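# Six arms hang a marquee roof on four posts

## Task

Using the listed base positions and headings of the six arms (scene frame, metres, headings in degrees counter-clockwise from +x: arm1 at x=+0.29 y=+0.65 z=+0.72 facing -102; arm2 at x=-0.22 y=+0.65 z=+0.72 facing -85; arm3 at x=-0.31 y=-0.65 z=+0.72 facing +99; arm4 at x=+0.24 y=-0.65 z=+0.72 facing +83; arm5 at x=-0.70 y=-0.07 z=+0.72 facing +8; arm6 at x=+0.70 y=+0.08 z=+0.72 facing +166), put the marquee roof onto its four posts so that each post's spike passes through one corner ring pushed fully down, with the roof's centre sagging freely. Then release it and pull the arms away. It only counts if the roof stays there without any robot holding it. Every other item on the table must remain where it was, upright and not leaning.

## Robot and tools

Robots and cameras. Six identical i2rt Big YAM arms (arm1 to arm6) are fixed on the table top, each with six revolute joints, a two-finger gripper and a wrist camera (arm1_cam_wrist ... arm6_cam_wrist). Two room cameras, cam_high and cam_low, are not attached to any arm. With joints 1 and 6 at zero and the hand level and pointing ahead, the wrist camera rides on top of the hand looking toward the fingertips. The hand reaches roughly 1.0 m from the joint-1 axis.

Frame. One shared scene frame, origin on the floor, +z up, lengths in metres. The base positions and headings listed in the task are given in this frame. The hand point is midway between the fingertips; its z axis runs along the fingers and the fingers open along its y axis.

execute_actions. Argument actions is a list holding one action or nothing. The action is an object keyed by arm name; under each arm goes joints, an object of absolute joint targets (not offsets) by name: joint1_rad (-2.879 to 2.879; turns the whole arm, positive counter-clockwise seen from above, 0 unfolds along the base heading), joint2_rad (0 to 3.141; shoulder, 0 has the upper arm pointing back about level, increasing lifts it up then forward), joint3_rad (0 to 3.019; elbow, 0 folded, increasing opens), joint4_rad (-1.692 to 1.57; hand pitch, positive tips fingers up), joint5_rad (-1.57 to 1.57; sideways hand swing, positive to the arm's right), joint6_rad (-2.094 to 2.094; hand roll, positive clockwise viewed from behind the hand), gripper_m (0 to 0.093, fingertip gap in metres). Angles are radians. Completion tolerances: ±0.045, ±0.14, ±0.09, ±0.055, ±0.03, ±0.035 rad and ±0.003 m. Every arm named moves at the same moment, each joint at its own speed, so the hand may sweep along a wide curve. Omitted joints or arms may keep driving toward earlier targets. Optional cameras lists which images to return (names as above or "all"; omitted or null means all, [] means none). An unknown key, camera or out-of-range number rejects the whole call and nothing moves. An empty actions list just reports state and images.

wait takes seconds (0 to 10); nothing new is commanded and it returns the same as an empty action. zoom_image takes camera and region [x0, y0, x1, y1] in pixels of that camera's latest full image, top-left origin, at most 504 by 504. read_manual returns only URDF licence text. finished_scene takes scene (an integer) and ends that scene irreversibly, reporting success; the roof must already be hung and stay hung.

Reading results. joint_positions gives current joint values. joint_status says how each commanded motion of the last accepted action ended: "off_target" means it stopped short and may still be pushing; after "contact_stop" or "time_out" the joint holds where it stopped, except that a timed-out joint can keep a target a little ahead (up to 0.375, 0.375, 0.113, 0.225, 0.075, 0.3 rad for joints 1 to 6) and keep pushing, resuming if the way clears. "joint command not followed", usually with a "cause:" line, means a self- and arm-to-arm clearance check blocked that arm's joint targets (the gripper part still runs); those joints read "not_followed" and may be retried on later actions until valid targets arrive. on_its_own lists what the arm is doing without this call's command; "held at" is the held target, not the position. To relieve a push, command the joint its reported position. Tiny target changes may not move a joint at all. If a result reports a stop, any later execute_actions, wait or finished_scene in the same reply are skipped.

Heat. Holding loads, including between calls while the last command is held, warms motors. A MOTOR HOT line appears at 85 °C; at 100 °C an OVER-TEMPERATURE FAULT drops that whole arm and its gripper until it cools, and its unfinished keys read "limit_stop_at_motor_heat" (resend targets afterward). Joints bearing weight sag.

Avoid. The arms do not halt on contact and can push very hard; sustained pushing overheats motors. A forceful press between two arms fails the task, and a heavy collision may; the clearance check may react late and ignores fingers, gripper housings and wrist cameras. No state line reports arm-to-arm contact; contact through a carried object is fine. Knocking a rigid object out of the work area fails the task (cloth, paper and film excepted). Avoid drops, slips, slams and hard shoves, and do not move, tilt or topple anything besides the roof. Loose objects may occasionally get a brief push from outside. Arms do not wait for one another.

Each tool is called after "Emit:" by a JSON object that holds its "api" and its "payload", one argument or row to a line.

## Session

Emit:
{"api": "execute_actions", "payload": {
  "actions": []
}}

Scene clock: 0.00 s.
arm1.joint_positions: joint1_rad=+0.249 joint2_rad=+0.420 joint3_rad=+0.544 joint4_rad=-1.258 joint5_rad=+0.217 joint6_rad=-0.394 gripper_m=+0.095
arm1.joint_status: not commanded
arm1.hand: x=+0.2582 y=+0.4627 z=+0.9885 quat_wxyz=(-0.035, -0.545, -0.804, +0.234) (m; scene frame)
arm2.joint_positions: joint1_rad=-0.344 joint2_rad=+0.511 joint3_rad=+0.383 joint4_rad=-1.017 joint5_rad=-0.267 joint6_rad=+0.291 gripper_m=+0.094
arm2.joint_status: not commanded
arm2.hand: x=-0.2169 y=+0.4417 z=+0.9020 quat_wxyz=(-0.238, -0.819, -0.521, +0.046) (m; scene frame)
arm3.joint_positions: joint1_rad=+0.086 joint2_rad=+0.351 joint3_rad=+0.652 joint4_rad=-1.415 joint5_rad=+0.310 joint6_rad=+0.494 gripper_m=+0.094
arm3.joint_status: not commanded
arm3.hand: x=-0.3050 y=-0.4850 z=+1.0024 quat_wxyz=(-0.229, +0.578, -0.768, -0.152) (m; scene frame)
arm4.joint_positions: joint1_rad=-0.201 joint2_rad=+0.466 joint3_rad=+0.477 joint4_rad=-1.102 joint5_rad=-0.151 joint6_rad=-0.540 gripper_m=+0.094
arm4.joint_status: not commanded
arm4.hand: x=+0.2754 y=-0.4431 z=+0.9582 quat_wxyz=(-0.199, +0.774, -0.584, -0.146) (m; scene frame)
arm5.joint_positions: joint1_rad=+0.383 joint2_rad=+0.414 joint3_rad=+0.609 joint4_rad=-1.310 joint5_rad=+0.101 joint6_rad=+0.238 gripper_m=+0.095
arm5.joint_status: not commanded
arm5.hand: x=-0.5279 y=+0.0049 z=+0.9704 quat_wxyz=(-0.223, +0.122, -0.966, -0.039) (m; scene frame)
arm6.joint_positions: joint1_rad=-0.308 joint2_rad=+0.489 joint3_rad=+0.443 joint4_rad=-1.048 joint5_rad=-0.305 joint6_rad=-0.208 gripper_m=+0.095
arm6.joint_status: not commanded
arm6.hand: x=+0.4938 y=+0.1452 z=+0.9363 quat_wxyz=(+0.048, +0.953, -0.127, -0.270) (m; scene frame)
pictures: arm1_cam_wrist, arm2_cam_wrist, arm3_cam_wrist, arm4_cam_wrist, arm5_cam_wrist, arm6_cam_wrist, cam_high, cam_low
Images, in order (width x height): arm1_cam_wrist 504x504, arm2_cam_wrist 504x504, arm3_cam_wrist 504x504, arm4_cam_wrist 504x504, arm5_cam_wrist 504x504, arm6_cam_wrist 504x504, cam_high 504x504, cam_low 504x504.

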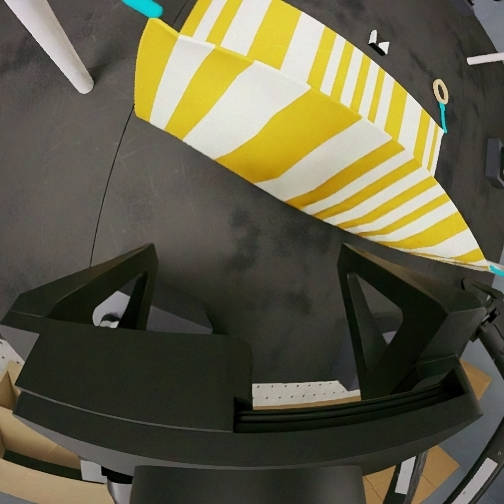

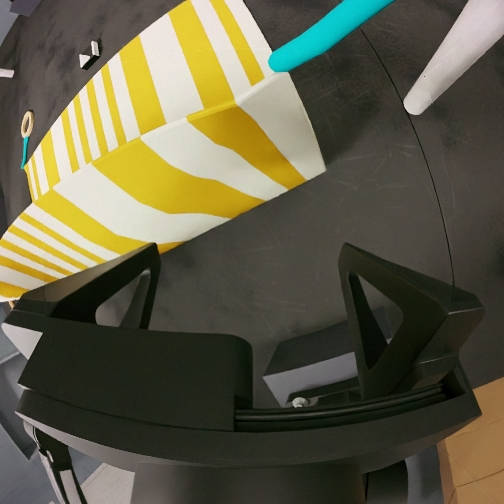

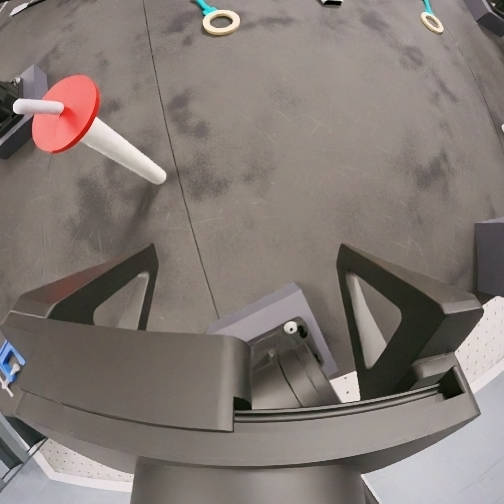

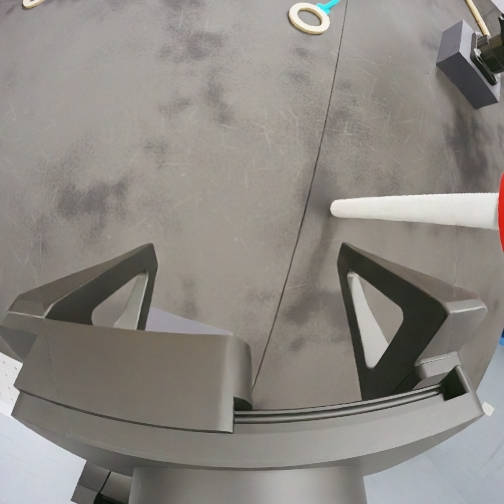

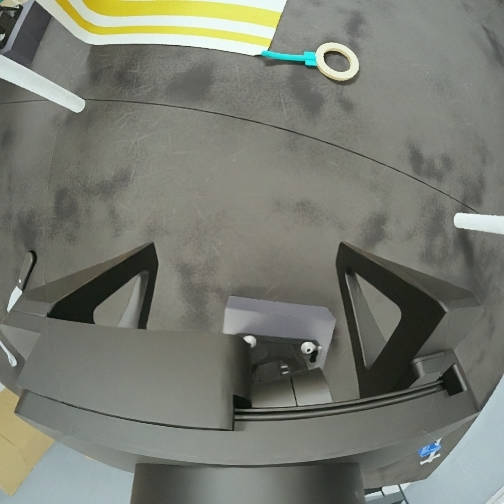

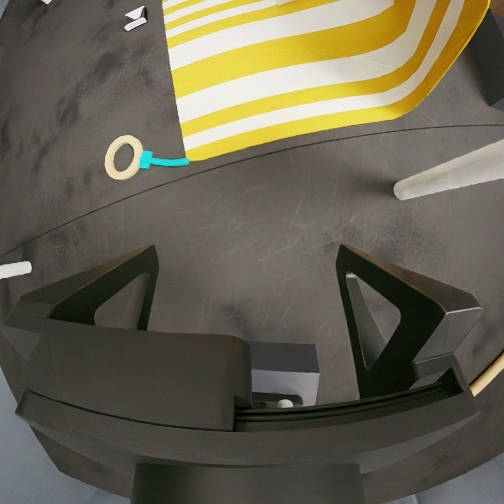

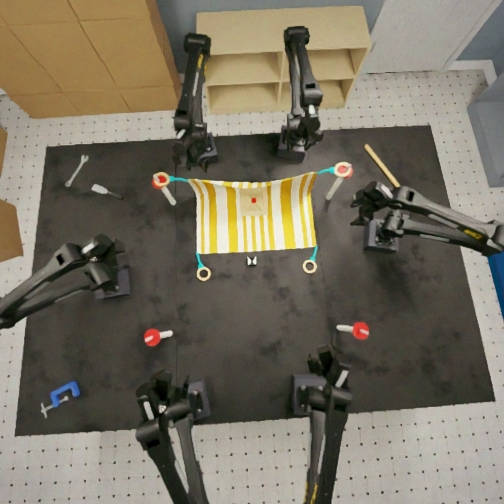

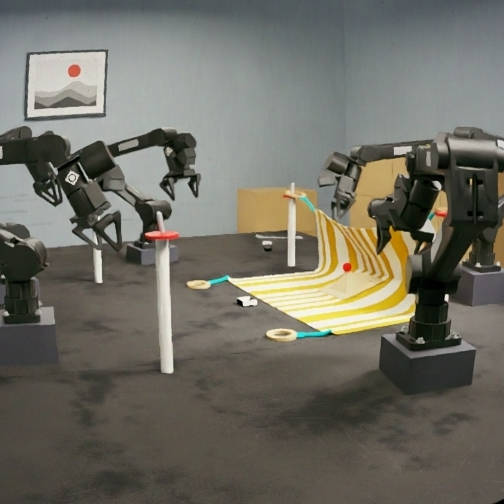

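Emit:
{"api": "zoom_image", "payload": {
  "camera": "cam_high",
  "region": [90, 130, 420, 430]
}}

Emit:
{"api": "zoom_image", "payload": {
  "camera": "cam_low",
  "region": [120, 160, 480, 400]
}}

Region (90, 130, 420, 430) of cam_high's 504x504 image, scaled by 1.527, with more detail than that image has; it fills the top 458 rows of this view, and the rest is white.

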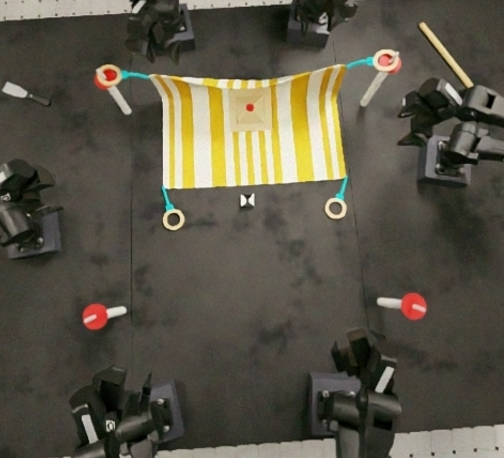

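Region (120, 160, 480, 400) of cam_low's 504x504 image, scaled by 1.400, with more detail than that image has.

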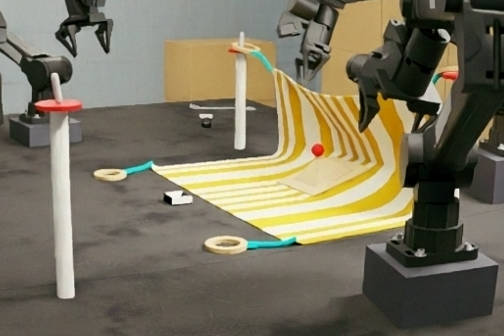

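Emit:
{"api": "execute_actions", "payload": {
  "actions": [
    {"arm5":{"joints":{"joint1_rad":0,"joint2_rad":1.37,"joint3_rad":0.94,"joint4_rad":-1.14,"joint5_rad":0,"joint6_rad":0}},"arm6":{"joints":{"joint1_rad":0.4,"joint2_rad":1.266,"joint3_rad":0.776,"joint4_rad":-1.08,"joint5_rad":0,"joint6_rad":0}},"arm3":{"joints":{"joint1_rad":-0.5,"joint2_rad":0.1,"joint3_rad":0.3}},"arm4":{"joints":{"joint1_rad":0.5,"joint2_rad":0.1,"joint3_rad":0.3}}}
  ],
  "cameras": ["arm5_cam_wrist","arm6_cam_wrist","cam_high","cam_low"]
}}

Scene clock: 17.50 s.
arm1.joint_positions: joint1_rad=+0.249 joint2_rad=+0.420 joint3_rad=+0.544 joint4_rad=-1.258 joint5_rad=+0.217 joint6_rad=-0.394 gripper_m=+0.095
arm1.joint_status: not commanded
arm1.hand: x=+0.2582 y=+0.4627 z=+0.9885 quat_wxyz=(-0.035, -0.545, -0.804, +0.234) (m; scene frame)
arm2.joint_positions: joint1_rad=-0.344 joint2_rad=+0.511 joint3_rad=+0.383 joint4_rad=-1.017 joint5_rad=-0.267 joint6_rad=+0.291 gripper_m=+0.094
arm2.joint_status: not commanded
arm2.hand: x=-0.2169 y=+0.4417 z=+0.9020 quat_wxyz=(-0.238, -0.819, -0.521, +0.046) (m; scene frame)
arm3.joint_positions: joint1_rad=-0.186 joint2_rad=+0.122 joint3_rad=+0.386 joint4_rad=-1.420 joint5_rad=+0.310 joint6_rad=+0.494 gripper_m=+0.094
arm3.joint_status: joint1_rad time_out (moved -0.272 of -0.586); the others done
arm3.on_its_own: joint1_rad is held at -0.175, not at your -0.500, since a time_out; joint3_rad is held at +0.424, not at your +0.300, since a time_out
arm3.hand: x=-0.2592 y=-0.5321 z=+0.9037 quat_wxyz=(-0.238, +0.473, -0.842, -0.103) (m; scene frame)
arm4.joint_positions: joint1_rad=+0.495 joint2_rad=+0.106 joint3_rad=+0.298 joint4_rad=-1.101 joint5_rad=-0.151 joint6_rad=-0.540 gripper_m=+0.094
arm4.joint_status: all done
arm4.hand: x=+0.1465 y=-0.4960 z=+0.9255 quat_wxyz=(-0.200, +0.906, -0.271, -0.258) (m; scene frame)
arm5.joint_positions: joint1_rad=+0.000 joint2_rad=+1.376 joint3_rad=+0.916 joint4_rad=-1.150 joint5_rad=+0.003 joint6_rad=+0.013 gripper_m=+0.095
arm5.joint_status: all done
arm5.hand: x=-0.3540 y=-0.0259 z=+0.8695 quat_wxyz=(+0.025, +0.059, -0.998, +0.001) (m; scene frame)
arm6.joint_positions: joint1_rad=+0.395 joint2_rad=+1.270 joint3_rad=+0.755 joint4_rad=-1.075 joint5_rad=-0.004 joint6_rad=-0.014 gripper_m=+0.095
arm6.joint_status: all done
arm6.hand: x=+0.4010 y=+0.0332 z=+0.8747 quat_wxyz=(-0.002, +0.996, +0.083, +0.011) (m; scene frame)
pictures: arm5_cam_wrist, arm6_cam_wrist, cam_high, cam_low
joint command not followed: on one or more control steps a check withheld the commanded joint targets of the arm3 arm, and it was not sent them on those steps.
cause: the commanded joint targets would bring two parts of the arm too close to each other (its upper arm (the part past joint 2) and its fingers); next, command targets that bring no two parts of the arm closer together.
Images, in order (width x height): arm5_cam_wrist 504x504, arm6_cam_wrist 504x504, cam_high 504x504, cam_low 504x504.

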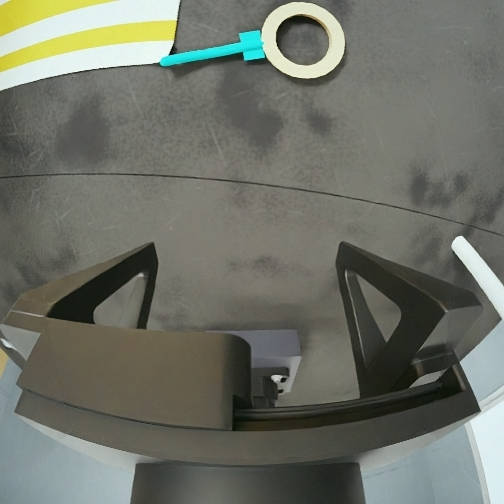

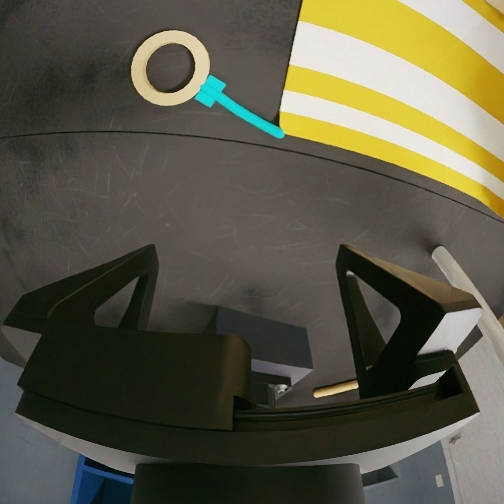

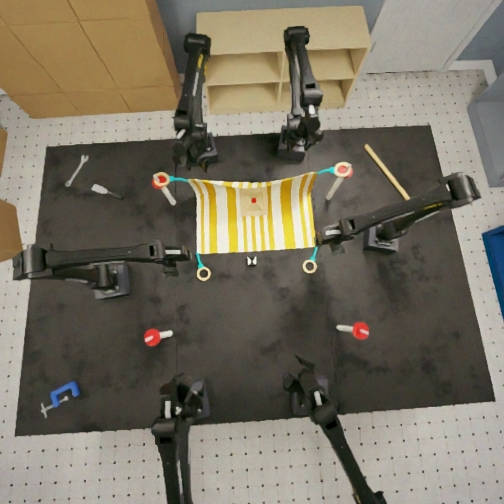

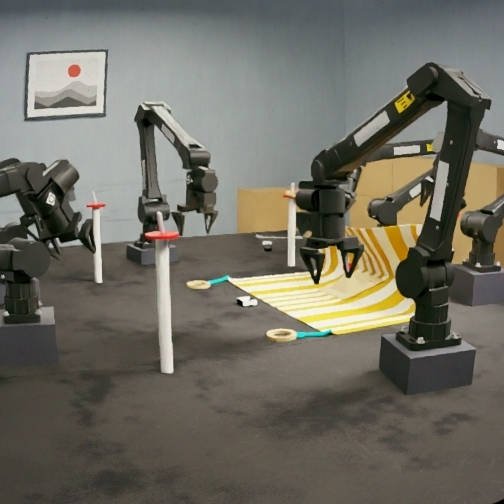

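Emit:
{"api": "execute_actions", "payload": {
  "actions": [
    {"arm5":{"joints":{"joint2_rad":1.753,"joint3_rad":1.14,"joint4_rad":-0.95,"joint6_rad":1.4,"gripper_m":0.07}},"arm6":{"joints":{"joint1_rad":0.505,"joint2_rad":1.609,"joint3_rad":0.86,"joint4_rad":-0.82,"joint6_rad":-1.2,"gripper_m":0.07}},"arm3":{"joints":{"joint1_rad":-0.6,"joint2_rad":0.3,"joint3_rad":0.6,"joint4_rad":-1.0}}}
  ],
  "cameras": ["arm5_cam_wrist","arm6_cam_wrist","cam_low"]
}}

Scene clock: 25.10 s.
arm1.joint_positions: joint1_rad=+0.249 joint2_rad=+0.420 joint3_rad=+0.544 joint4_rad=-1.258 joint5_rad=+0.217 joint6_rad=-0.394 gripper_m=+0.095
arm1.joint_status: not commanded
arm1.hand: x=+0.2582 y=+0.4627 z=+0.9885 quat_wxyz=(-0.035, -0.545, -0.804, +0.234) (m; scene frame)
arm2.joint_positions: joint1_rad=-0.344 joint2_rad=+0.511 joint3_rad=+0.383 joint4_rad=-1.017 joint5_rad=-0.267 joint6_rad=+0.291 gripper_m=+0.094
arm2.joint_status: not commanded
arm2.hand: x=-0.2169 y=+0.4417 z=+0.9020 quat_wxyz=(-0.238, -0.819, -0.521, +0.046) (m; scene frame)
arm3.joint_positions: joint1_rad=-0.590 joint2_rad=+0.303 joint3_rad=+0.560 joint4_rad=-1.014 joint5_rad=+0.310 joint6_rad=+0.494 gripper_m=+0.094
arm3.joint_status: all done
arm3.hand: x=-0.1773 y=-0.4668 z=+1.0205 quat_wxyz=(-0.370, +0.246, -0.873, -0.200) (m; scene frame)
arm4.joint_positions: joint1_rad=+0.495 joint2_rad=+0.106 joint3_rad=+0.298 joint4_rad=-1.101 joint5_rad=-0.151 joint6_rad=-0.540 gripper_m=+0.094
arm4.joint_status: not commanded
arm4.hand: x=+0.1465 y=-0.4960 z=+0.9255 quat_wxyz=(-0.200, +0.906, -0.271, -0.258) (m; scene frame)
arm5.joint_positions: joint1_rad=+0.000 joint2_rad=+1.770 joint3_rad=+1.112 joint4_rad=-0.959 joint5_rad=+0.003 joint6_rad=+1.386 gripper_m=+0.070
arm5.joint_status: all done
arm5.hand: x=-0.2493 y=-0.0118 z=+0.7772 quat_wxyz=(+0.021, -0.587, -0.809, +0.019) (m; scene frame)
arm6.joint_positions: joint1_rad=+0.503 joint2_rad=+1.623 joint3_rad=+0.834 joint4_rad=-0.833 joint5_rad=-0.003 joint6_rad=-1.186 gripper_m=+0.070
arm6.joint_status: all done
arm6.hand: x=+0.3462 y=-0.0145 z=+0.7842 quat_wxyz=(+0.011, +0.749, +0.662, +0.025) (m; scene frame)
pictures: arm5_cam_wrist, arm6_cam_wrist, cam_low
Images, in order (width x height): arm5_cam_wrist 504x504, arm6_cam_wrist 504x504, cam_low 504x504.

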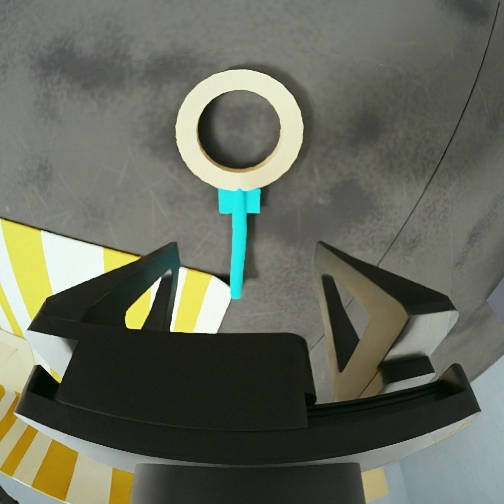

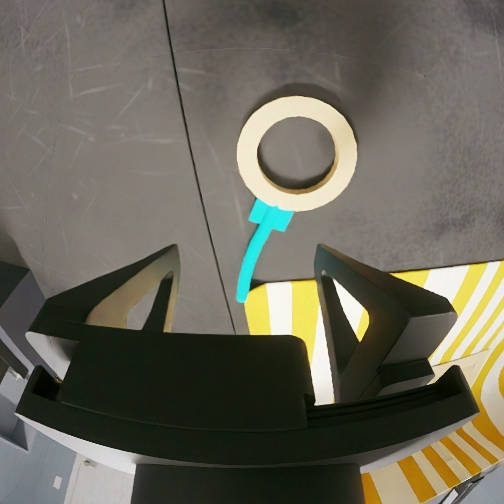

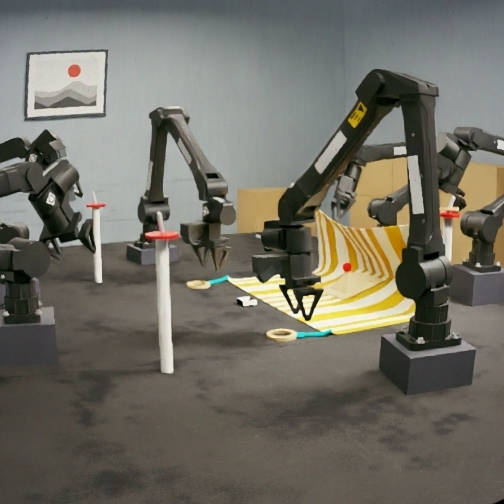

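Emit:
{"api": "execute_actions", "payload": {
  "actions": [
    {"arm5":{"joints":{"joint2_rad":1.824,"joint3_rad":1.126,"joint4_rad":-0.84,"gripper_m":0.05}},"arm6":{"joints":{"joint1_rad":0.48,"joint2_rad":1.745,"joint3_rad":0.89,"joint4_rad":-0.69,"joint6_rad":-0.95,"gripper_m":0.05}}}
  ],
  "cameras": ["arm5_cam_wrist","arm6_cam_wrist"]
}}

Scene clock: 28.93 s.
arm1.joint_positions: joint1_rad=+0.249 joint2_rad=+0.420 joint3_rad=+0.544 joint4_rad=-1.258 joint5_rad=+0.217 joint6_rad=-0.394 gripper_m=+0.095
arm1.joint_status: not commanded
arm1.hand: x=+0.2582 y=+0.4627 z=+0.9885 quat_wxyz=(-0.035, -0.545, -0.804, +0.234) (m; scene frame)
arm2.joint_positions: joint1_rad=-0.344 joint2_rad=+0.511 joint3_rad=+0.383 joint4_rad=-1.017 joint5_rad=-0.267 joint6_rad=+0.291 gripper_m=+0.094
arm2.joint_status: not commanded
arm2.hand: x=-0.2169 y=+0.4417 z=+0.9020 quat_wxyz=(-0.238, -0.819, -0.521, +0.046) (m; scene frame)
arm3.joint_positions: joint1_rad=-0.590 joint2_rad=+0.303 joint3_rad=+0.560 joint4_rad=-1.014 joint5_rad=+0.310 joint6_rad=+0.494 gripper_m=+0.094
arm3.joint_status: not commanded
arm3.hand: x=-0.1773 y=-0.4668 z=+1.0205 quat_wxyz=(-0.370, +0.246, -0.873, -0.200) (m; scene frame)
arm4.joint_positions: joint1_rad=+0.495 joint2_rad=+0.106 joint3_rad=+0.298 joint4_rad=-1.101 joint5_rad=-0.151 joint6_rad=-0.540 gripper_m=+0.094
arm4.joint_status: not commanded
arm4.hand: x=+0.1465 y=-0.4960 z=+0.9255 quat_wxyz=(-0.200, +0.906, -0.271, -0.258) (m; scene frame)
arm5.joint_positions: joint1_rad=+0.000 joint2_rad=+1.828 joint3_rad=+1.112 joint4_rad=-0.856 joint5_rad=+0.003 joint6_rad=+1.387 gripper_m=+0.050
arm5.joint_status: all done
arm5.hand: x=-0.2324 y=-0.0095 z=+0.7508 quat_wxyz=(+0.005, -0.588, -0.809, +0.004) (m; scene frame)
arm6.joint_positions: joint1_rad=+0.491 joint2_rad=+1.756 joint3_rad=+0.861 joint4_rad=-0.703 joint5_rad=-0.003 joint6_rad=-0.964 gripper_m=+0.050
arm6.joint_status: all done
arm6.hand: x=+0.3216 y=-0.0161 z=+0.7420 quat_wxyz=(+0.004, +0.822, +0.570, +0.015) (m; scene frame)
pictures: arm5_cam_wrist, arm6_cam_wrist
Images, in order (width x height): arm5_cam_wrist 504x504, arm6_cam_wrist 504x504.

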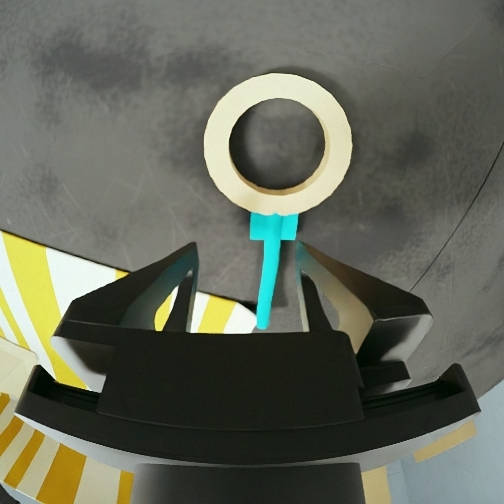

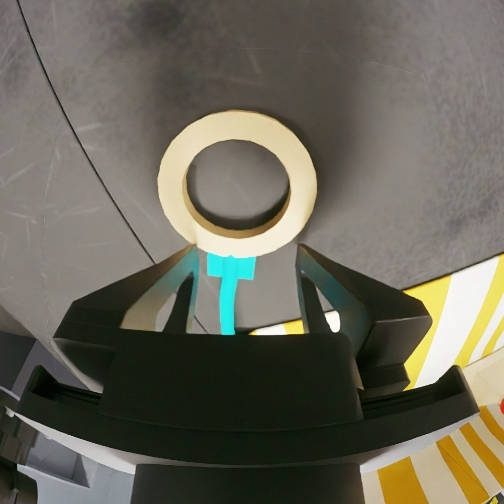

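Emit:
{"api": "execute_actions", "payload": {
  "actions": [
    {"arm5":{"joints":{"joint2_rad":1.875,"joint4_rad":-0.885}},"arm6":{"joints":{"joint1_rad":0.46,"joint2_rad":1.78,"joint4_rad":-0.76}}}
  ],
  "cameras": ["arm5_cam_wrist","arm6_cam_wrist"]
}}

Scene clock: 32.43 s.
arm1.joint_positions: joint1_rad=+0.249 joint2_rad=+0.420 joint3_rad=+0.544 joint4_rad=-1.258 joint5_rad=+0.217 joint6_rad=-0.394 gripper_m=+0.095
arm1.joint_status: not commanded
arm1.hand: x=+0.2582 y=+0.4627 z=+0.9885 quat_wxyz=(-0.035, -0.545, -0.804, +0.234) (m; scene frame)
arm2.joint_positions: joint1_rad=-0.344 joint2_rad=+0.511 joint3_rad=+0.383 joint4_rad=-1.017 joint5_rad=-0.267 joint6_rad=+0.291 gripper_m=+0.094
arm2.joint_status: not commanded
arm2.hand: x=-0.2169 y=+0.4417 z=+0.9020 quat_wxyz=(-0.238, -0.819, -0.521, +0.046) (m; scene frame)
arm3.joint_positions: joint1_rad=-0.590 joint2_rad=+0.303 joint3_rad=+0.560 joint4_rad=-1.014 joint5_rad=+0.310 joint6_rad=+0.494 gripper_m=+0.094
arm3.joint_status: not commanded
arm3.hand: x=-0.1773 y=-0.4668 z=+1.0205 quat_wxyz=(-0.370, +0.246, -0.873, -0.200) (m; scene frame)
arm4.joint_positions: joint1_rad=+0.495 joint2_rad=+0.106 joint3_rad=+0.298 joint4_rad=-1.101 joint5_rad=-0.151 joint6_rad=-0.540 gripper_m=+0.094
arm4.joint_status: not commanded
arm4.hand: x=+0.1465 y=-0.4960 z=+0.9255 quat_wxyz=(-0.200, +0.906, -0.271, -0.258) (m; scene frame)
arm5.joint_positions: joint1_rad=+0.000 joint2_rad=+1.875 joint3_rad=+1.112 joint4_rad=-0.871 joint5_rad=+0.003 joint6_rad=+1.388 gripper_m=+0.050
arm5.joint_status: all done
arm5.hand: x=-0.2434 y=-0.0109 z=+0.7304 quat_wxyz=(+0.027, -0.588, -0.808, +0.025) (m; scene frame)
arm6.joint_positions: joint1_rad=+0.469 joint2_rad=+1.775 joint3_rad=+0.862 joint4_rad=-0.747 joint5_rad=-0.002 joint6_rad=-0.963 gripper_m=+0.050
arm6.joint_status: all done
arm6.hand: x=+0.3332 y=-0.0043 z=+0.7361 quat_wxyz=(+0.015, +0.827, +0.560, +0.045) (m; scene frame)
pictures: arm5_cam_wrist, arm6_cam_wrist
Images, in order (width x height): arm5_cam_wrist 504x504, arm6_cam_wrist 504x504.

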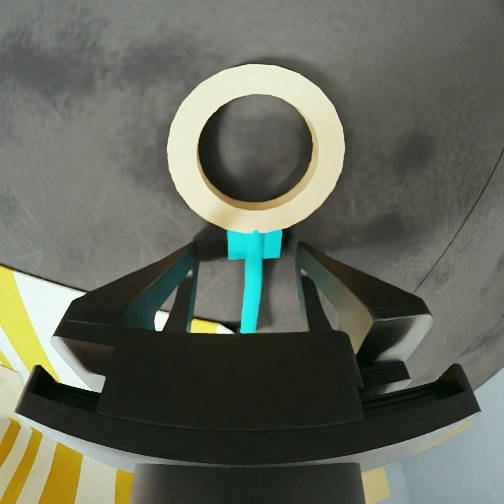

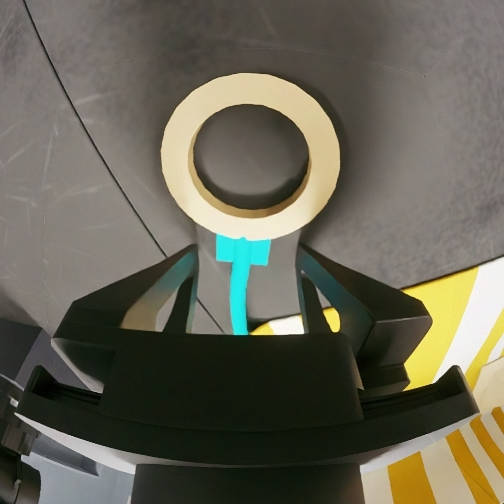

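Emit:
{"api": "execute_actions", "payload": {
  "actions": [
    {"arm5":{"joints":{"joint2_rad":1.89,"joint1_rad":0.02}},"arm6":{"joints":{"joint1_rad":0.445,"joint2_rad":1.81}}}
  ],
  "cameras": []
}}

Emit:
{"api": "execute_actions", "payload": {
  "actions": [
    {"arm5":{"joints":{"gripper_m":0.0}},"arm6":{"joints":{"gripper_m":0.0}}}
  ],
  "cameras": ["arm5_cam_wrist","arm6_cam_wrist"]
}}

Scene clock: 35.30 s.
arm1.joint_positions: joint1_rad=+0.249 joint2_rad=+0.420 joint3_rad=+0.544 joint4_rad=-1.258 joint5_rad=+0.217 joint6_rad=-0.394 gripper_m=+0.095
arm1.joint_status: not commanded
arm1.hand: x=+0.2582 y=+0.4627 z=+0.9885 quat_wxyz=(-0.035, -0.545, -0.804, +0.234) (m; scene frame)
arm2.joint_positions: joint1_rad=-0.344 joint2_rad=+0.511 joint3_rad=+0.383 joint4_rad=-1.017 joint5_rad=-0.267 joint6_rad=+0.291 gripper_m=+0.094
arm2.joint_status: not commanded
arm2.hand: x=-0.2169 y=+0.4417 z=+0.9020 quat_wxyz=(-0.238, -0.819, -0.521, +0.046) (m; scene frame)
arm3.joint_positions: joint1_rad=-0.590 joint2_rad=+0.303 joint3_rad=+0.560 joint4_rad=-1.014 joint5_rad=+0.310 joint6_rad=+0.494 gripper_m=+0.094
arm3.joint_status: not commanded
arm3.hand: x=-0.1773 y=-0.4668 z=+1.0205 quat_wxyz=(-0.370, +0.246, -0.873, -0.200) (m; scene frame)
arm4.joint_positions: joint1_rad=+0.495 joint2_rad=+0.106 joint3_rad=+0.298 joint4_rad=-1.101 joint5_rad=-0.151 joint6_rad=-0.540 gripper_m=+0.094
arm4.joint_status: not commanded
arm4.hand: x=+0.1465 y=-0.4960 z=+0.9255 quat_wxyz=(-0.200, +0.906, -0.271, -0.258) (m; scene frame)
arm5.joint_positions: joint1_rad=+0.011 joint2_rad=+1.875 joint3_rad=+1.112 joint4_rad=-0.871 joint5_rad=+0.003 joint6_rad=+1.388 gripper_m=+0.050
arm5.joint_status: all done
arm5.hand: x=-0.2441 y=-0.0062 z=+0.7302 quat_wxyz=(+0.027, -0.584, -0.811, +0.025) (m; scene frame)
arm6.joint_positions: joint1_rad=+0.468 joint2_rad=+1.779 joint3_rad=+0.866 joint4_rad=-0.754 joint5_rad=-0.003 joint6_rad=-0.963 gripper_m=+0.050
arm6.joint_status: all done
arm6.hand: x=+0.3334 y=-0.0039 z=+0.7357 quat_wxyz=(+0.017, +0.828, +0.559, +0.047) (m; scene frame)
pictures: none
No camera images: the call's "cameras" was empty. Leave "cameras" out to get every camera's image.

Scene clock: 36.03 s.
arm1.joint_positions: joint1_rad=+0.249 joint2_rad=+0.420 joint3_rad=+0.544 joint4_rad=-1.258 joint5_rad=+0.217 joint6_rad=-0.394 gripper_m=+0.095
arm1.joint_status: not commanded
arm1.hand: x=+0.2582 y=+0.4627 z=+0.9885 quat_wxyz=(-0.035, -0.545, -0.804, +0.234) (m; scene frame)
arm2.joint_positions: joint1_rad=-0.344 joint2_rad=+0.511 joint3_rad=+0.383 joint4_rad=-1.017 joint5_rad=-0.267 joint6_rad=+0.291 gripper_m=+0.094
arm2.joint_status: not commanded
arm2.hand: x=-0.2169 y=+0.4417 z=+0.9020 quat_wxyz=(-0.238, -0.819, -0.521, +0.046) (m; scene frame)
arm3.joint_positions: joint1_rad=-0.590 joint2_rad=+0.303 joint3_rad=+0.560 joint4_rad=-1.014 joint5_rad=+0.310 joint6_rad=+0.494 gripper_m=+0.094
arm3.joint_status: not commanded
arm3.hand: x=-0.1773 y=-0.4668 z=+1.0205 quat_wxyz=(-0.370, +0.246, -0.873, -0.200) (m; scene frame)
arm4.joint_positions: joint1_rad=+0.495 joint2_rad=+0.106 joint3_rad=+0.298 joint4_rad=-1.101 joint5_rad=-0.151 joint6_rad=-0.540 gripper_m=+0.094
arm4.joint_status: not commanded
arm4.hand: x=+0.1465 y=-0.4960 z=+0.9255 quat_wxyz=(-0.200, +0.906, -0.271, -0.258) (m; scene frame)
arm5.joint_positions: joint1_rad=+0.013 joint2_rad=+1.877 joint3_rad=+1.112 joint4_rad=-0.873 joint5_rad=+0.000 joint6_rad=+1.389 gripper_m=+0.007
arm5.joint_status: gripper_m off_target (ended at +0.007, target +0.000)
arm5.hand: x=-0.2451 y=-0.0047 z=+0.7295 quat_wxyz=(+0.029, -0.583, -0.812, +0.026) (m; scene frame)
arm6.joint_positions: joint1_rad=+0.457 joint2_rad=+1.787 joint3_rad=+0.875 joint4_rad=-0.754 joint5_rad=-0.003 joint6_rad=-0.963 gripper_m=+0.020
arm6.joint_status: gripper_m off_target (ended at +0.020, target +0.000)
arm6.hand: x=+0.3293 y=-0.0008 z=+0.7345 quat_wxyz=(+0.017, +0.831, +0.555, +0.047) (m; scene frame)
pictures: arm5_cam_wrist, arm6_cam_wrist
Images, in order (width x height): arm5_cam_wrist 504x504, arm6_cam_wrist 504x504.

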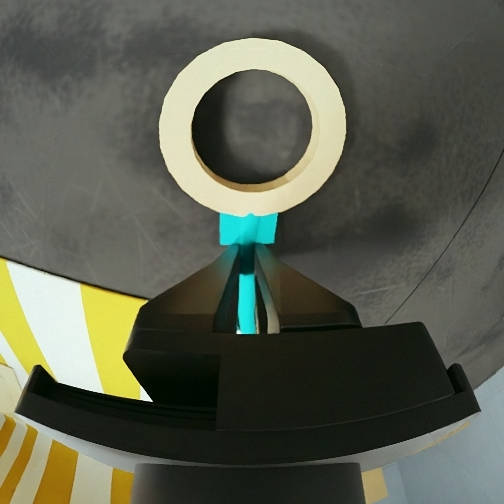

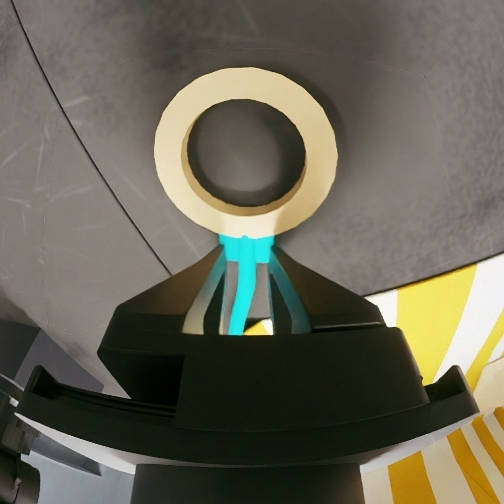

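Arm5 missed the tab; regrasp.

Emit:
{"api": "execute_actions", "payload": {
  "actions": [
    {"arm5":{"joints":{"gripper_m":0.05}}}
  ],
  "cameras": []
}}

Emit:
{"api": "execute_actions", "payload": {
  "actions": [
    {"arm5":{"joints":{"joint2_rad":1.87,"joint1_rad":-0.033}}}
  ],
  "cameras": ["arm5_cam_wrist"]
}}

Emit:
{"api": "execute_actions", "payload": {
  "actions": [
    {"arm5":{"joints":{"gripper_m":0.0}}}
  ],
  "cameras": ["arm5_cam_wrist"]
}}

Scene clock: 39.33 s.
arm1.joint_positions: joint1_rad=+0.249 joint2_rad=+0.420 joint3_rad=+0.544 joint4_rad=-1.258 joint5_rad=+0.217 joint6_rad=-0.394 gripper_m=+0.095
arm1.joint_status: not commanded
arm1.hand: x=+0.2582 y=+0.4627 z=+0.9885 quat_wxyz=(-0.035, -0.545, -0.804, +0.234) (m; scene frame)
arm2.joint_positions: joint1_rad=-0.344 joint2_rad=+0.511 joint3_rad=+0.383 joint4_rad=-1.017 joint5_rad=-0.267 joint6_rad=+0.291 gripper_m=+0.094
arm2.joint_status: not commanded
arm2.hand: x=-0.2169 y=+0.4417 z=+0.9020 quat_wxyz=(-0.238, -0.819, -0.521, +0.046) (m; scene frame)
arm3.joint_positions: joint1_rad=-0.590 joint2_rad=+0.303 joint3_rad=+0.560 joint4_rad=-1.014 joint5_rad=+0.310 joint6_rad=+0.494 gripper_m=+0.094
arm3.joint_status: not commanded
arm3.hand: x=-0.1773 y=-0.4668 z=+1.0205 quat_wxyz=(-0.370, +0.246, -0.873, -0.200) (m; scene frame)
arm4.joint_positions: joint1_rad=+0.495 joint2_rad=+0.106 joint3_rad=+0.298 joint4_rad=-1.101 joint5_rad=-0.151 joint6_rad=-0.540 gripper_m=+0.094
arm4.joint_status: not commanded
arm4.hand: x=+0.1465 y=-0.4960 z=+0.9255 quat_wxyz=(-0.200, +0.906, -0.271, -0.258) (m; scene frame)
arm5.joint_positions: joint1_rad=+0.013 joint2_rad=+1.876 joint3_rad=+1.112 joint4_rad=-0.886 joint5_rad=+0.001 joint6_rad=+1.390 gripper_m=+0.050
arm5.joint_status: all done
arm5.hand: x=-0.2481 y=-0.0052 z=+0.7302 quat_wxyz=(+0.033, -0.583, -0.811, +0.030) (m; scene frame)
arm6.joint_positions: joint1_rad=+0.457 joint2_rad=+1.787 joint3_rad=+0.875 joint4_rad=-0.754 joint5_rad=-0.003 joint6_rad=-0.963 gripper_m=+0.020
arm6.joint_status: not commanded
arm6.hand: x=+0.3293 y=-0.0008 z=+0.7345 quat_wxyz=(+0.017, +0.831, +0.555, +0.047) (m; scene frame)
pictures: none
No camera images: the call's "cameras" was empty. Leave "cameras" out to get every camera's image.

Scene clock: 40.07 s.
arm1.joint_positions: joint1_rad=+0.249 joint2_rad=+0.420 joint3_rad=+0.544 joint4_rad=-1.258 joint5_rad=+0.217 joint6_rad=-0.394 gripper_m=+0.095
arm1.joint_status: not commanded
arm1.hand: x=+0.2582 y=+0.4627 z=+0.9885 quat_wxyz=(-0.035, -0.545, -0.804, +0.234) (m; scene frame)
arm2.joint_positions: joint1_rad=-0.344 joint2_rad=+0.511 joint3_rad=+0.383 joint4_rad=-1.017 joint5_rad=-0.267 joint6_rad=+0.291 gripper_m=+0.094
arm2.joint_status: not commanded
arm2.hand: x=-0.2169 y=+0.4417 z=+0.9020 quat_wxyz=(-0.238, -0.819, -0.521, +0.046) (m; scene frame)
arm3.joint_positions: joint1_rad=-0.590 joint2_rad=+0.303 joint3_rad=+0.560 joint4_rad=-1.014 joint5_rad=+0.310 joint6_rad=+0.494 gripper_m=+0.094
arm3.joint_status: not commanded
arm3.hand: x=-0.1773 y=-0.4668 z=+1.0205 quat_wxyz=(-0.370, +0.246, -0.873, -0.200) (m; scene frame)
arm4.joint_positions: joint1_rad=+0.495 joint2_rad=+0.106 joint3_rad=+0.298 joint4_rad=-1.101 joint5_rad=-0.151 joint6_rad=-0.540 gripper_m=+0.094
arm4.joint_status: not commanded
arm4.hand: x=+0.1465 y=-0.4960 z=+0.9255 quat_wxyz=(-0.200, +0.906, -0.271, -0.258) (m; scene frame)
arm5.joint_positions: joint1_rad=-0.027 joint2_rad=+1.875 joint3_rad=+1.112 joint4_rad=-0.886 joint5_rad=-0.002 joint6_rad=+1.390 gripper_m=+0.050
arm5.joint_status: all done
arm5.hand: x=-0.2458 y=-0.0229 z=+0.7305 quat_wxyz=(+0.034, -0.599, -0.799, +0.028) (m; scene frame)
arm6.joint_positions: joint1_rad=+0.457 joint2_rad=+1.787 joint3_rad=+0.875 joint4_rad=-0.754 joint5_rad=-0.003 joint6_rad=-0.963 gripper_m=+0.020
arm6.joint_status: not commanded
arm6.hand: x=+0.3293 y=-0.0008 z=+0.7345 quat_wxyz=(+0.017, +0.831, +0.555, +0.047) (m; scene frame)
pictures: arm5_cam_wrist
Images, in order (width x height): arm5_cam_wrist 504x504.

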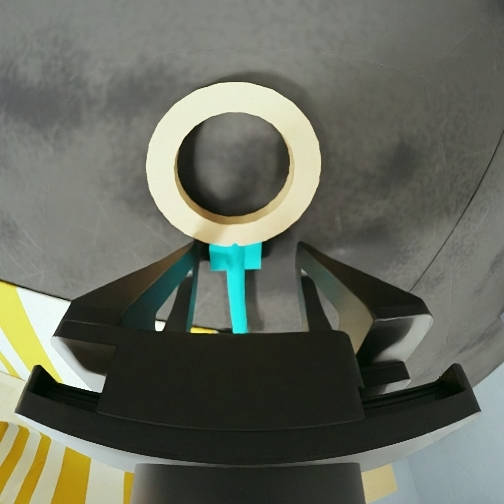

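Scene clock: 40.67 s.
arm1.joint_positions: joint1_rad=+0.249 joint2_rad=+0.420 joint3_rad=+0.544 joint4_rad=-1.258 joint5_rad=+0.217 joint6_rad=-0.394 gripper_m=+0.095
arm1.joint_status: not commanded
arm1.hand: x=+0.2582 y=+0.4627 z=+0.9885 quat_wxyz=(-0.035, -0.545, -0.804, +0.234) (m; scene frame)
arm2.joint_positions: joint1_rad=-0.344 joint2_rad=+0.511 joint3_rad=+0.383 joint4_rad=-1.017 joint5_rad=-0.267 joint6_rad=+0.291 gripper_m=+0.094
arm2.joint_status: not commanded
arm2.hand: x=-0.2169 y=+0.4417 z=+0.9020 quat_wxyz=(-0.238, -0.819, -0.521, +0.046) (m; scene frame)
arm3.joint_positions: joint1_rad=-0.590 joint2_rad=+0.303 joint3_rad=+0.560 joint4_rad=-1.014 joint5_rad=+0.310 joint6_rad=+0.494 gripper_m=+0.094
arm3.joint_status: not commanded
arm3.hand: x=-0.1773 y=-0.4668 z=+1.0205 quat_wxyz=(-0.370, +0.246, -0.873, -0.200) (m; scene frame)
arm4.joint_positions: joint1_rad=+0.495 joint2_rad=+0.106 joint3_rad=+0.298 joint4_rad=-1.101 joint5_rad=-0.151 joint6_rad=-0.540 gripper_m=+0.094
arm4.joint_status: not commanded
arm4.hand: x=+0.1465 y=-0.4960 z=+0.9255 quat_wxyz=(-0.200, +0.906, -0.271, -0.258) (m; scene frame)
arm5.joint_positions: joint1_rad=-0.027 joint2_rad=+1.875 joint3_rad=+1.112 joint4_rad=-0.886 joint5_rad=-0.002 joint6_rad=+1.390 gripper_m=+0.021
arm5.joint_status: gripper_m off_target (ended at +0.021, target +0.000)
arm5.hand: x=-0.2458 y=-0.0229 z=+0.7305 quat_wxyz=(+0.034, -0.599, -0.799, +0.028) (m; scene frame)
arm6.joint_positions: joint1_rad=+0.457 joint2_rad=+1.787 joint3_rad=+0.875 joint4_rad=-0.754 joint5_rad=-0.003 joint6_rad=-0.963 gripper_m=+0.020
arm6.joint_status: not commanded
arm6.hand: x=+0.3293 y=-0.0008 z=+0.7345 quat_wxyz=(+0.017, +0.831, +0.555, +0.047) (m; scene frame)
pictures: arm5_cam_wrist
Images, in order (width x height): arm5_cam_wrist 504x504.

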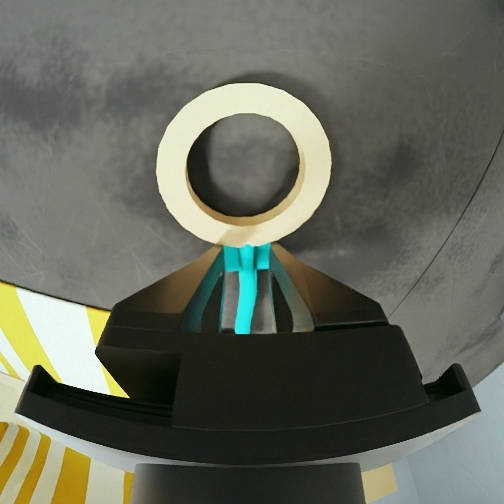

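Emit:
{"api": "execute_actions", "payload": {
  "actions": [
    {"arm5":{"joints":{"joint2_rad":1.49,"joint3_rad":1.61,"joint4_rad":-1.67}},"arm6":{"joints":{"joint2_rad":1.28,"joint3_rad":1.35,"joint4_rad":-1.62}}}
  ],
  "cameras": ["cam_low","cam_high"]
}}

Emit:
{"api": "execute_actions", "payload": {
  "actions": [
    {"arm5":{"joints":{"joint1_rad":-0.6,"joint2_rad":1.32,"joint3_rad":1.42}},"arm6":{"joints":{"joint1_rad":1.0}}}
  ],
  "cameras": ["arm5_cam_wrist","arm6_cam_wrist","cam_low","cam_high"]
}}

Scene clock: 46.10 s.
arm1.joint_positions: joint1_rad=+0.249 joint2_rad=+0.420 joint3_rad=+0.544 joint4_rad=-1.258 joint5_rad=+0.217 joint6_rad=-0.394 gripper_m=+0.095
arm1.joint_status: not commanded
arm1.hand: x=+0.2582 y=+0.4627 z=+0.9885 quat_wxyz=(-0.035, -0.545, -0.804, +0.234) (m; scene frame)
arm2.joint_positions: joint1_rad=-0.344 joint2_rad=+0.511 joint3_rad=+0.383 joint4_rad=-1.017 joint5_rad=-0.267 joint6_rad=+0.291 gripper_m=+0.094
arm2.joint_status: not commanded
arm2.hand: x=-0.2169 y=+0.4417 z=+0.9020 quat_wxyz=(-0.238, -0.819, -0.521, +0.046) (m; scene frame)
arm3.joint_positions: joint1_rad=-0.590 joint2_rad=+0.303 joint3_rad=+0.560 joint4_rad=-1.014 joint5_rad=+0.310 joint6_rad=+0.494 gripper_m=+0.094
arm3.joint_status: not commanded
arm3.hand: x=-0.1773 y=-0.4668 z=+1.0205 quat_wxyz=(-0.370, +0.246, -0.873, -0.200) (m; scene frame)
arm4.joint_positions: joint1_rad=+0.495 joint2_rad=+0.106 joint3_rad=+0.298 joint4_rad=-1.101 joint5_rad=-0.151 joint6_rad=-0.540 gripper_m=+0.094
arm4.joint_status: not commanded
arm4.hand: x=+0.1465 y=-0.4960 z=+0.9255 quat_wxyz=(-0.200, +0.906, -0.271, -0.258) (m; scene frame)
arm5.joint_positions: joint1_rad=-0.027 joint2_rad=+1.509 joint3_rad=+1.591 joint4_rad=-1.653 joint5_rad=-0.002 joint6_rad=+1.390 gripper_m=+0.021
arm5.joint_status: all done
arm5.hand: x=-0.2524 y=-0.0247 z=+1.0664 quat_wxyz=(+0.006, -0.600, -0.800, +0.002) (m; scene frame)
arm6.joint_positions: joint1_rad=+0.456 joint2_rad=+1.289 joint3_rad=+1.335 joint4_rad=-1.607 joint5_rad=-0.002 joint6_rad=-0.962 gripper_m=+0.020
arm6.joint_status: all done
arm6.hand: x=+0.3419 y=+0.0005 z=+1.0803 quat_wxyz=(-0.002, +0.832, +0.555, -0.001) (m; scene frame)
pictures: cam_high, cam_low
Images, in order (width x height): cam_high 504x504, cam_low 504x504.

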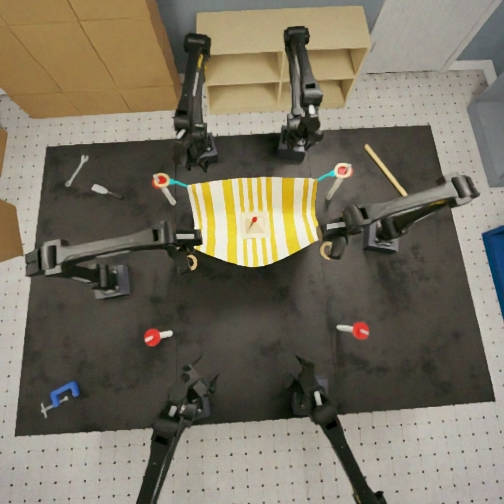

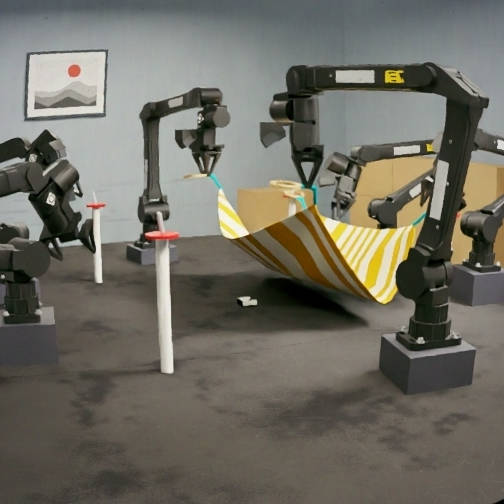

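Scene clock: 47.40 s.
arm1.joint_positions: joint1_rad=+0.249 joint2_rad=+0.420 joint3_rad=+0.544 joint4_rad=-1.258 joint5_rad=+0.217 joint6_rad=-0.394 gripper_m=+0.095
arm1.joint_status: not commanded
arm1.hand: x=+0.2582 y=+0.4627 z=+0.9885 quat_wxyz=(-0.035, -0.545, -0.804, +0.234) (m; scene frame)
arm2.joint_positions: joint1_rad=-0.344 joint2_rad=+0.511 joint3_rad=+0.383 joint4_rad=-1.017 joint5_rad=-0.267 joint6_rad=+0.291 gripper_m=+0.094
arm2.joint_status: not commanded
arm2.hand: x=-0.2169 y=+0.4417 z=+0.9020 quat_wxyz=(-0.238, -0.819, -0.521, +0.046) (m; scene frame)
arm3.joint_positions: joint1_rad=-0.590 joint2_rad=+0.303 joint3_rad=+0.560 joint4_rad=-1.014 joint5_rad=+0.310 joint6_rad=+0.494 gripper_m=+0.094
arm3.joint_status: not commanded
arm3.hand: x=-0.1773 y=-0.4668 z=+1.0205 quat_wxyz=(-0.370, +0.246, -0.873, -0.200) (m; scene frame)
arm4.joint_positions: joint1_rad=+0.495 joint2_rad=+0.106 joint3_rad=+0.298 joint4_rad=-1.101 joint5_rad=-0.151 joint6_rad=-0.540 gripper_m=+0.094
arm4.joint_status: not commanded
arm4.hand: x=+0.1465 y=-0.4960 z=+0.9255 quat_wxyz=(-0.200, +0.906, -0.271, -0.258) (m; scene frame)
arm5.joint_positions: joint1_rad=-0.597 joint2_rad=+1.323 joint3_rad=+1.428 joint4_rad=-1.653 joint5_rad=-0.007 joint6_rad=+1.391 gripper_m=+0.021
arm5.joint_status: all done
arm5.hand: x=-0.3567 y=-0.2411 z=+1.0776 quat_wxyz=(-0.004, -0.801, -0.599, -0.004) (m; scene frame)
arm6.joint_positions: joint1_rad=+0.992 joint2_rad=+1.289 joint3_rad=+1.335 joint4_rad=-1.607 joint5_rad=+0.005 joint6_rad=-0.962 gripper_m=+0.020
arm6.joint_status: all done
arm6.hand: x=+0.4309 y=-0.1703 z=+1.0795 quat_wxyz=(-0.004, +0.655, +0.755, -0.001) (m; scene frame)
pictures: arm5_cam_wrist, arm6_cam_wrist, cam_high, cam_low
Images, in order (width x height): arm5_cam_wrist 504x504, arm6_cam_wrist 504x504, cam_high 504x504, cam_low 504x504.

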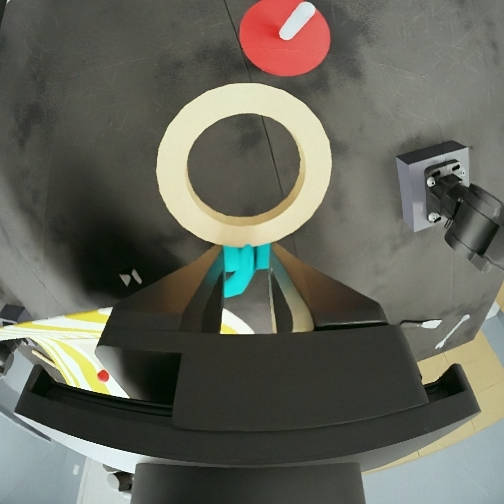

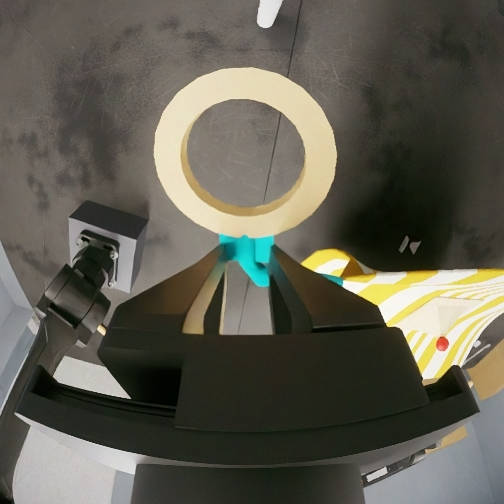

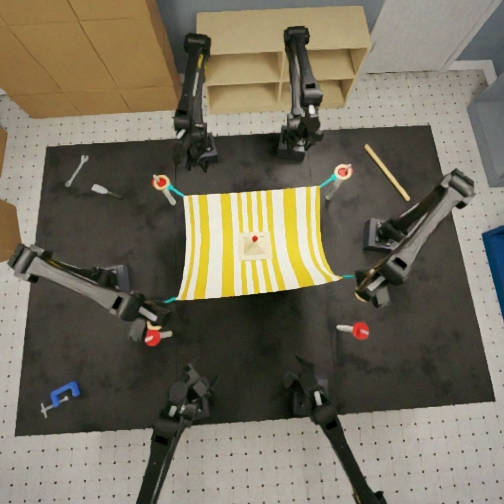

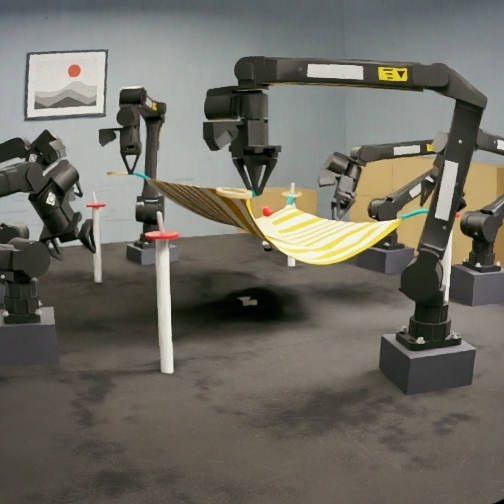

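Emit:
{"api": "execute_actions", "payload": {
  "actions": [
    {"arm5":{"joints":{"joint1_rad":-0.78,"joint2_rad":1.36,"joint3_rad":1.45}},"arm6":{"joints":{"joint1_rad":1.2,"joint2_rad":1.64,"joint3_rad":1.74,"joint4_rad":-1.65,"joint6_rad":-1.5}}}
  ],
  "cameras": ["arm5_cam_wrist","arm6_cam_wrist","cam_low","cam_high"]
}}

Scene clock: 51.87 s.
arm1.joint_positions: joint1_rad=+0.249 joint2_rad=+0.420 joint3_rad=+0.544 joint4_rad=-1.258 joint5_rad=+0.217 joint6_rad=-0.394 gripper_m=+0.095
arm1.joint_status: not commanded
arm1.hand: x=+0.2582 y=+0.4627 z=+0.9885 quat_wxyz=(-0.035, -0.545, -0.804, +0.234) (m; scene frame)
arm2.joint_positions: joint1_rad=-0.344 joint2_rad=+0.511 joint3_rad=+0.383 joint4_rad=-1.017 joint5_rad=-0.267 joint6_rad=+0.291 gripper_m=+0.094
arm2.joint_status: not commanded
arm2.hand: x=-0.2169 y=+0.4417 z=+0.9020 quat_wxyz=(-0.238, -0.819, -0.521, +0.046) (m; scene frame)
arm3.joint_positions: joint1_rad=-0.590 joint2_rad=+0.303 joint3_rad=+0.560 joint4_rad=-1.014 joint5_rad=+0.310 joint6_rad=+0.494 gripper_m=+0.094
arm3.joint_status: not commanded
arm3.hand: x=-0.1773 y=-0.4668 z=+1.0205 quat_wxyz=(-0.370, +0.246, -0.873, -0.200) (m; scene frame)
arm4.joint_positions: joint1_rad=+0.495 joint2_rad=+0.106 joint3_rad=+0.298 joint4_rad=-1.101 joint5_rad=-0.151 joint6_rad=-0.540 gripper_m=+0.094
arm4.joint_status: not commanded
arm4.hand: x=+0.1465 y=-0.4960 z=+0.9255 quat_wxyz=(-0.200, +0.906, -0.271, -0.258) (m; scene frame)
arm5.joint_positions: joint1_rad=-0.769 joint2_rad=+1.374 joint3_rad=+1.428 joint4_rad=-1.653 joint5_rad=-0.014 joint6_rad=+1.392 gripper_m=+0.021
arm5.joint_status: all done
arm5.hand: x=-0.3835 y=-0.3010 z=+1.0594 quat_wxyz=(+0.019, -0.850, -0.527, +0.003) (m; scene frame)
arm6.joint_positions: joint1_rad=+1.188 joint2_rad=+1.663 joint3_rad=+1.684 joint4_rad=-1.636 joint5_rad=+0.015 joint6_rad=-1.486 gripper_m=+0.020
arm6.joint_status: all done
arm6.hand: x=+0.4070 y=-0.3219 z=+1.0579 quat_wxyz=(-0.001, +0.347, +0.938, +0.026) (m; scene frame)
pictures: arm5_cam_wrist, arm6_cam_wrist, cam_high, cam_low
Images, in order (width x height): arm5_cam_wrist 504x504, arm6_cam_wrist 504x504, cam_high 504x504, cam_low 504x504.

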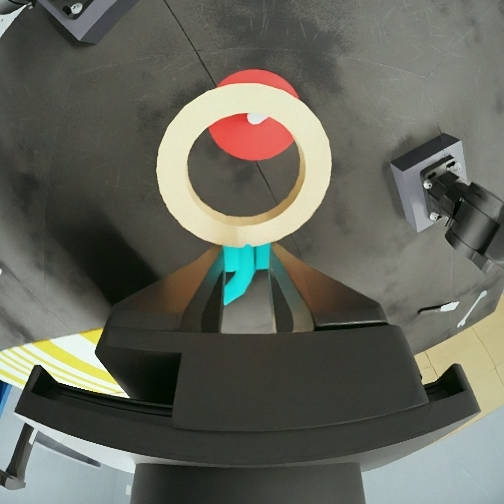

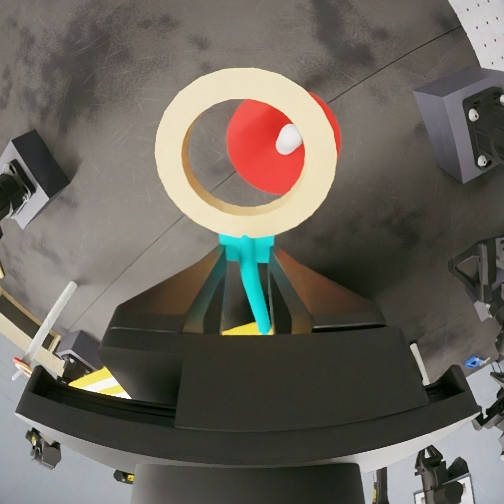

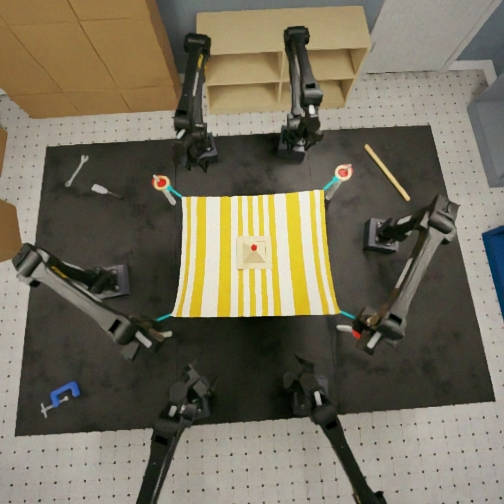

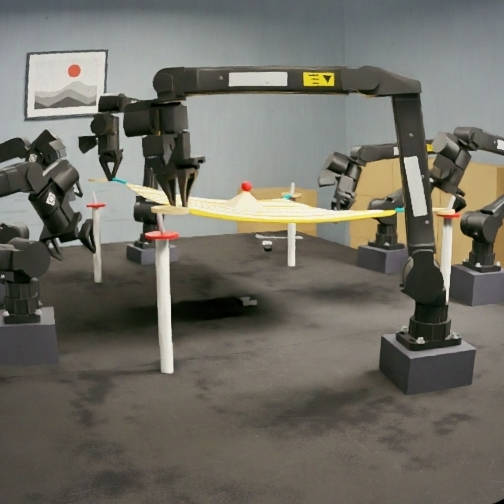

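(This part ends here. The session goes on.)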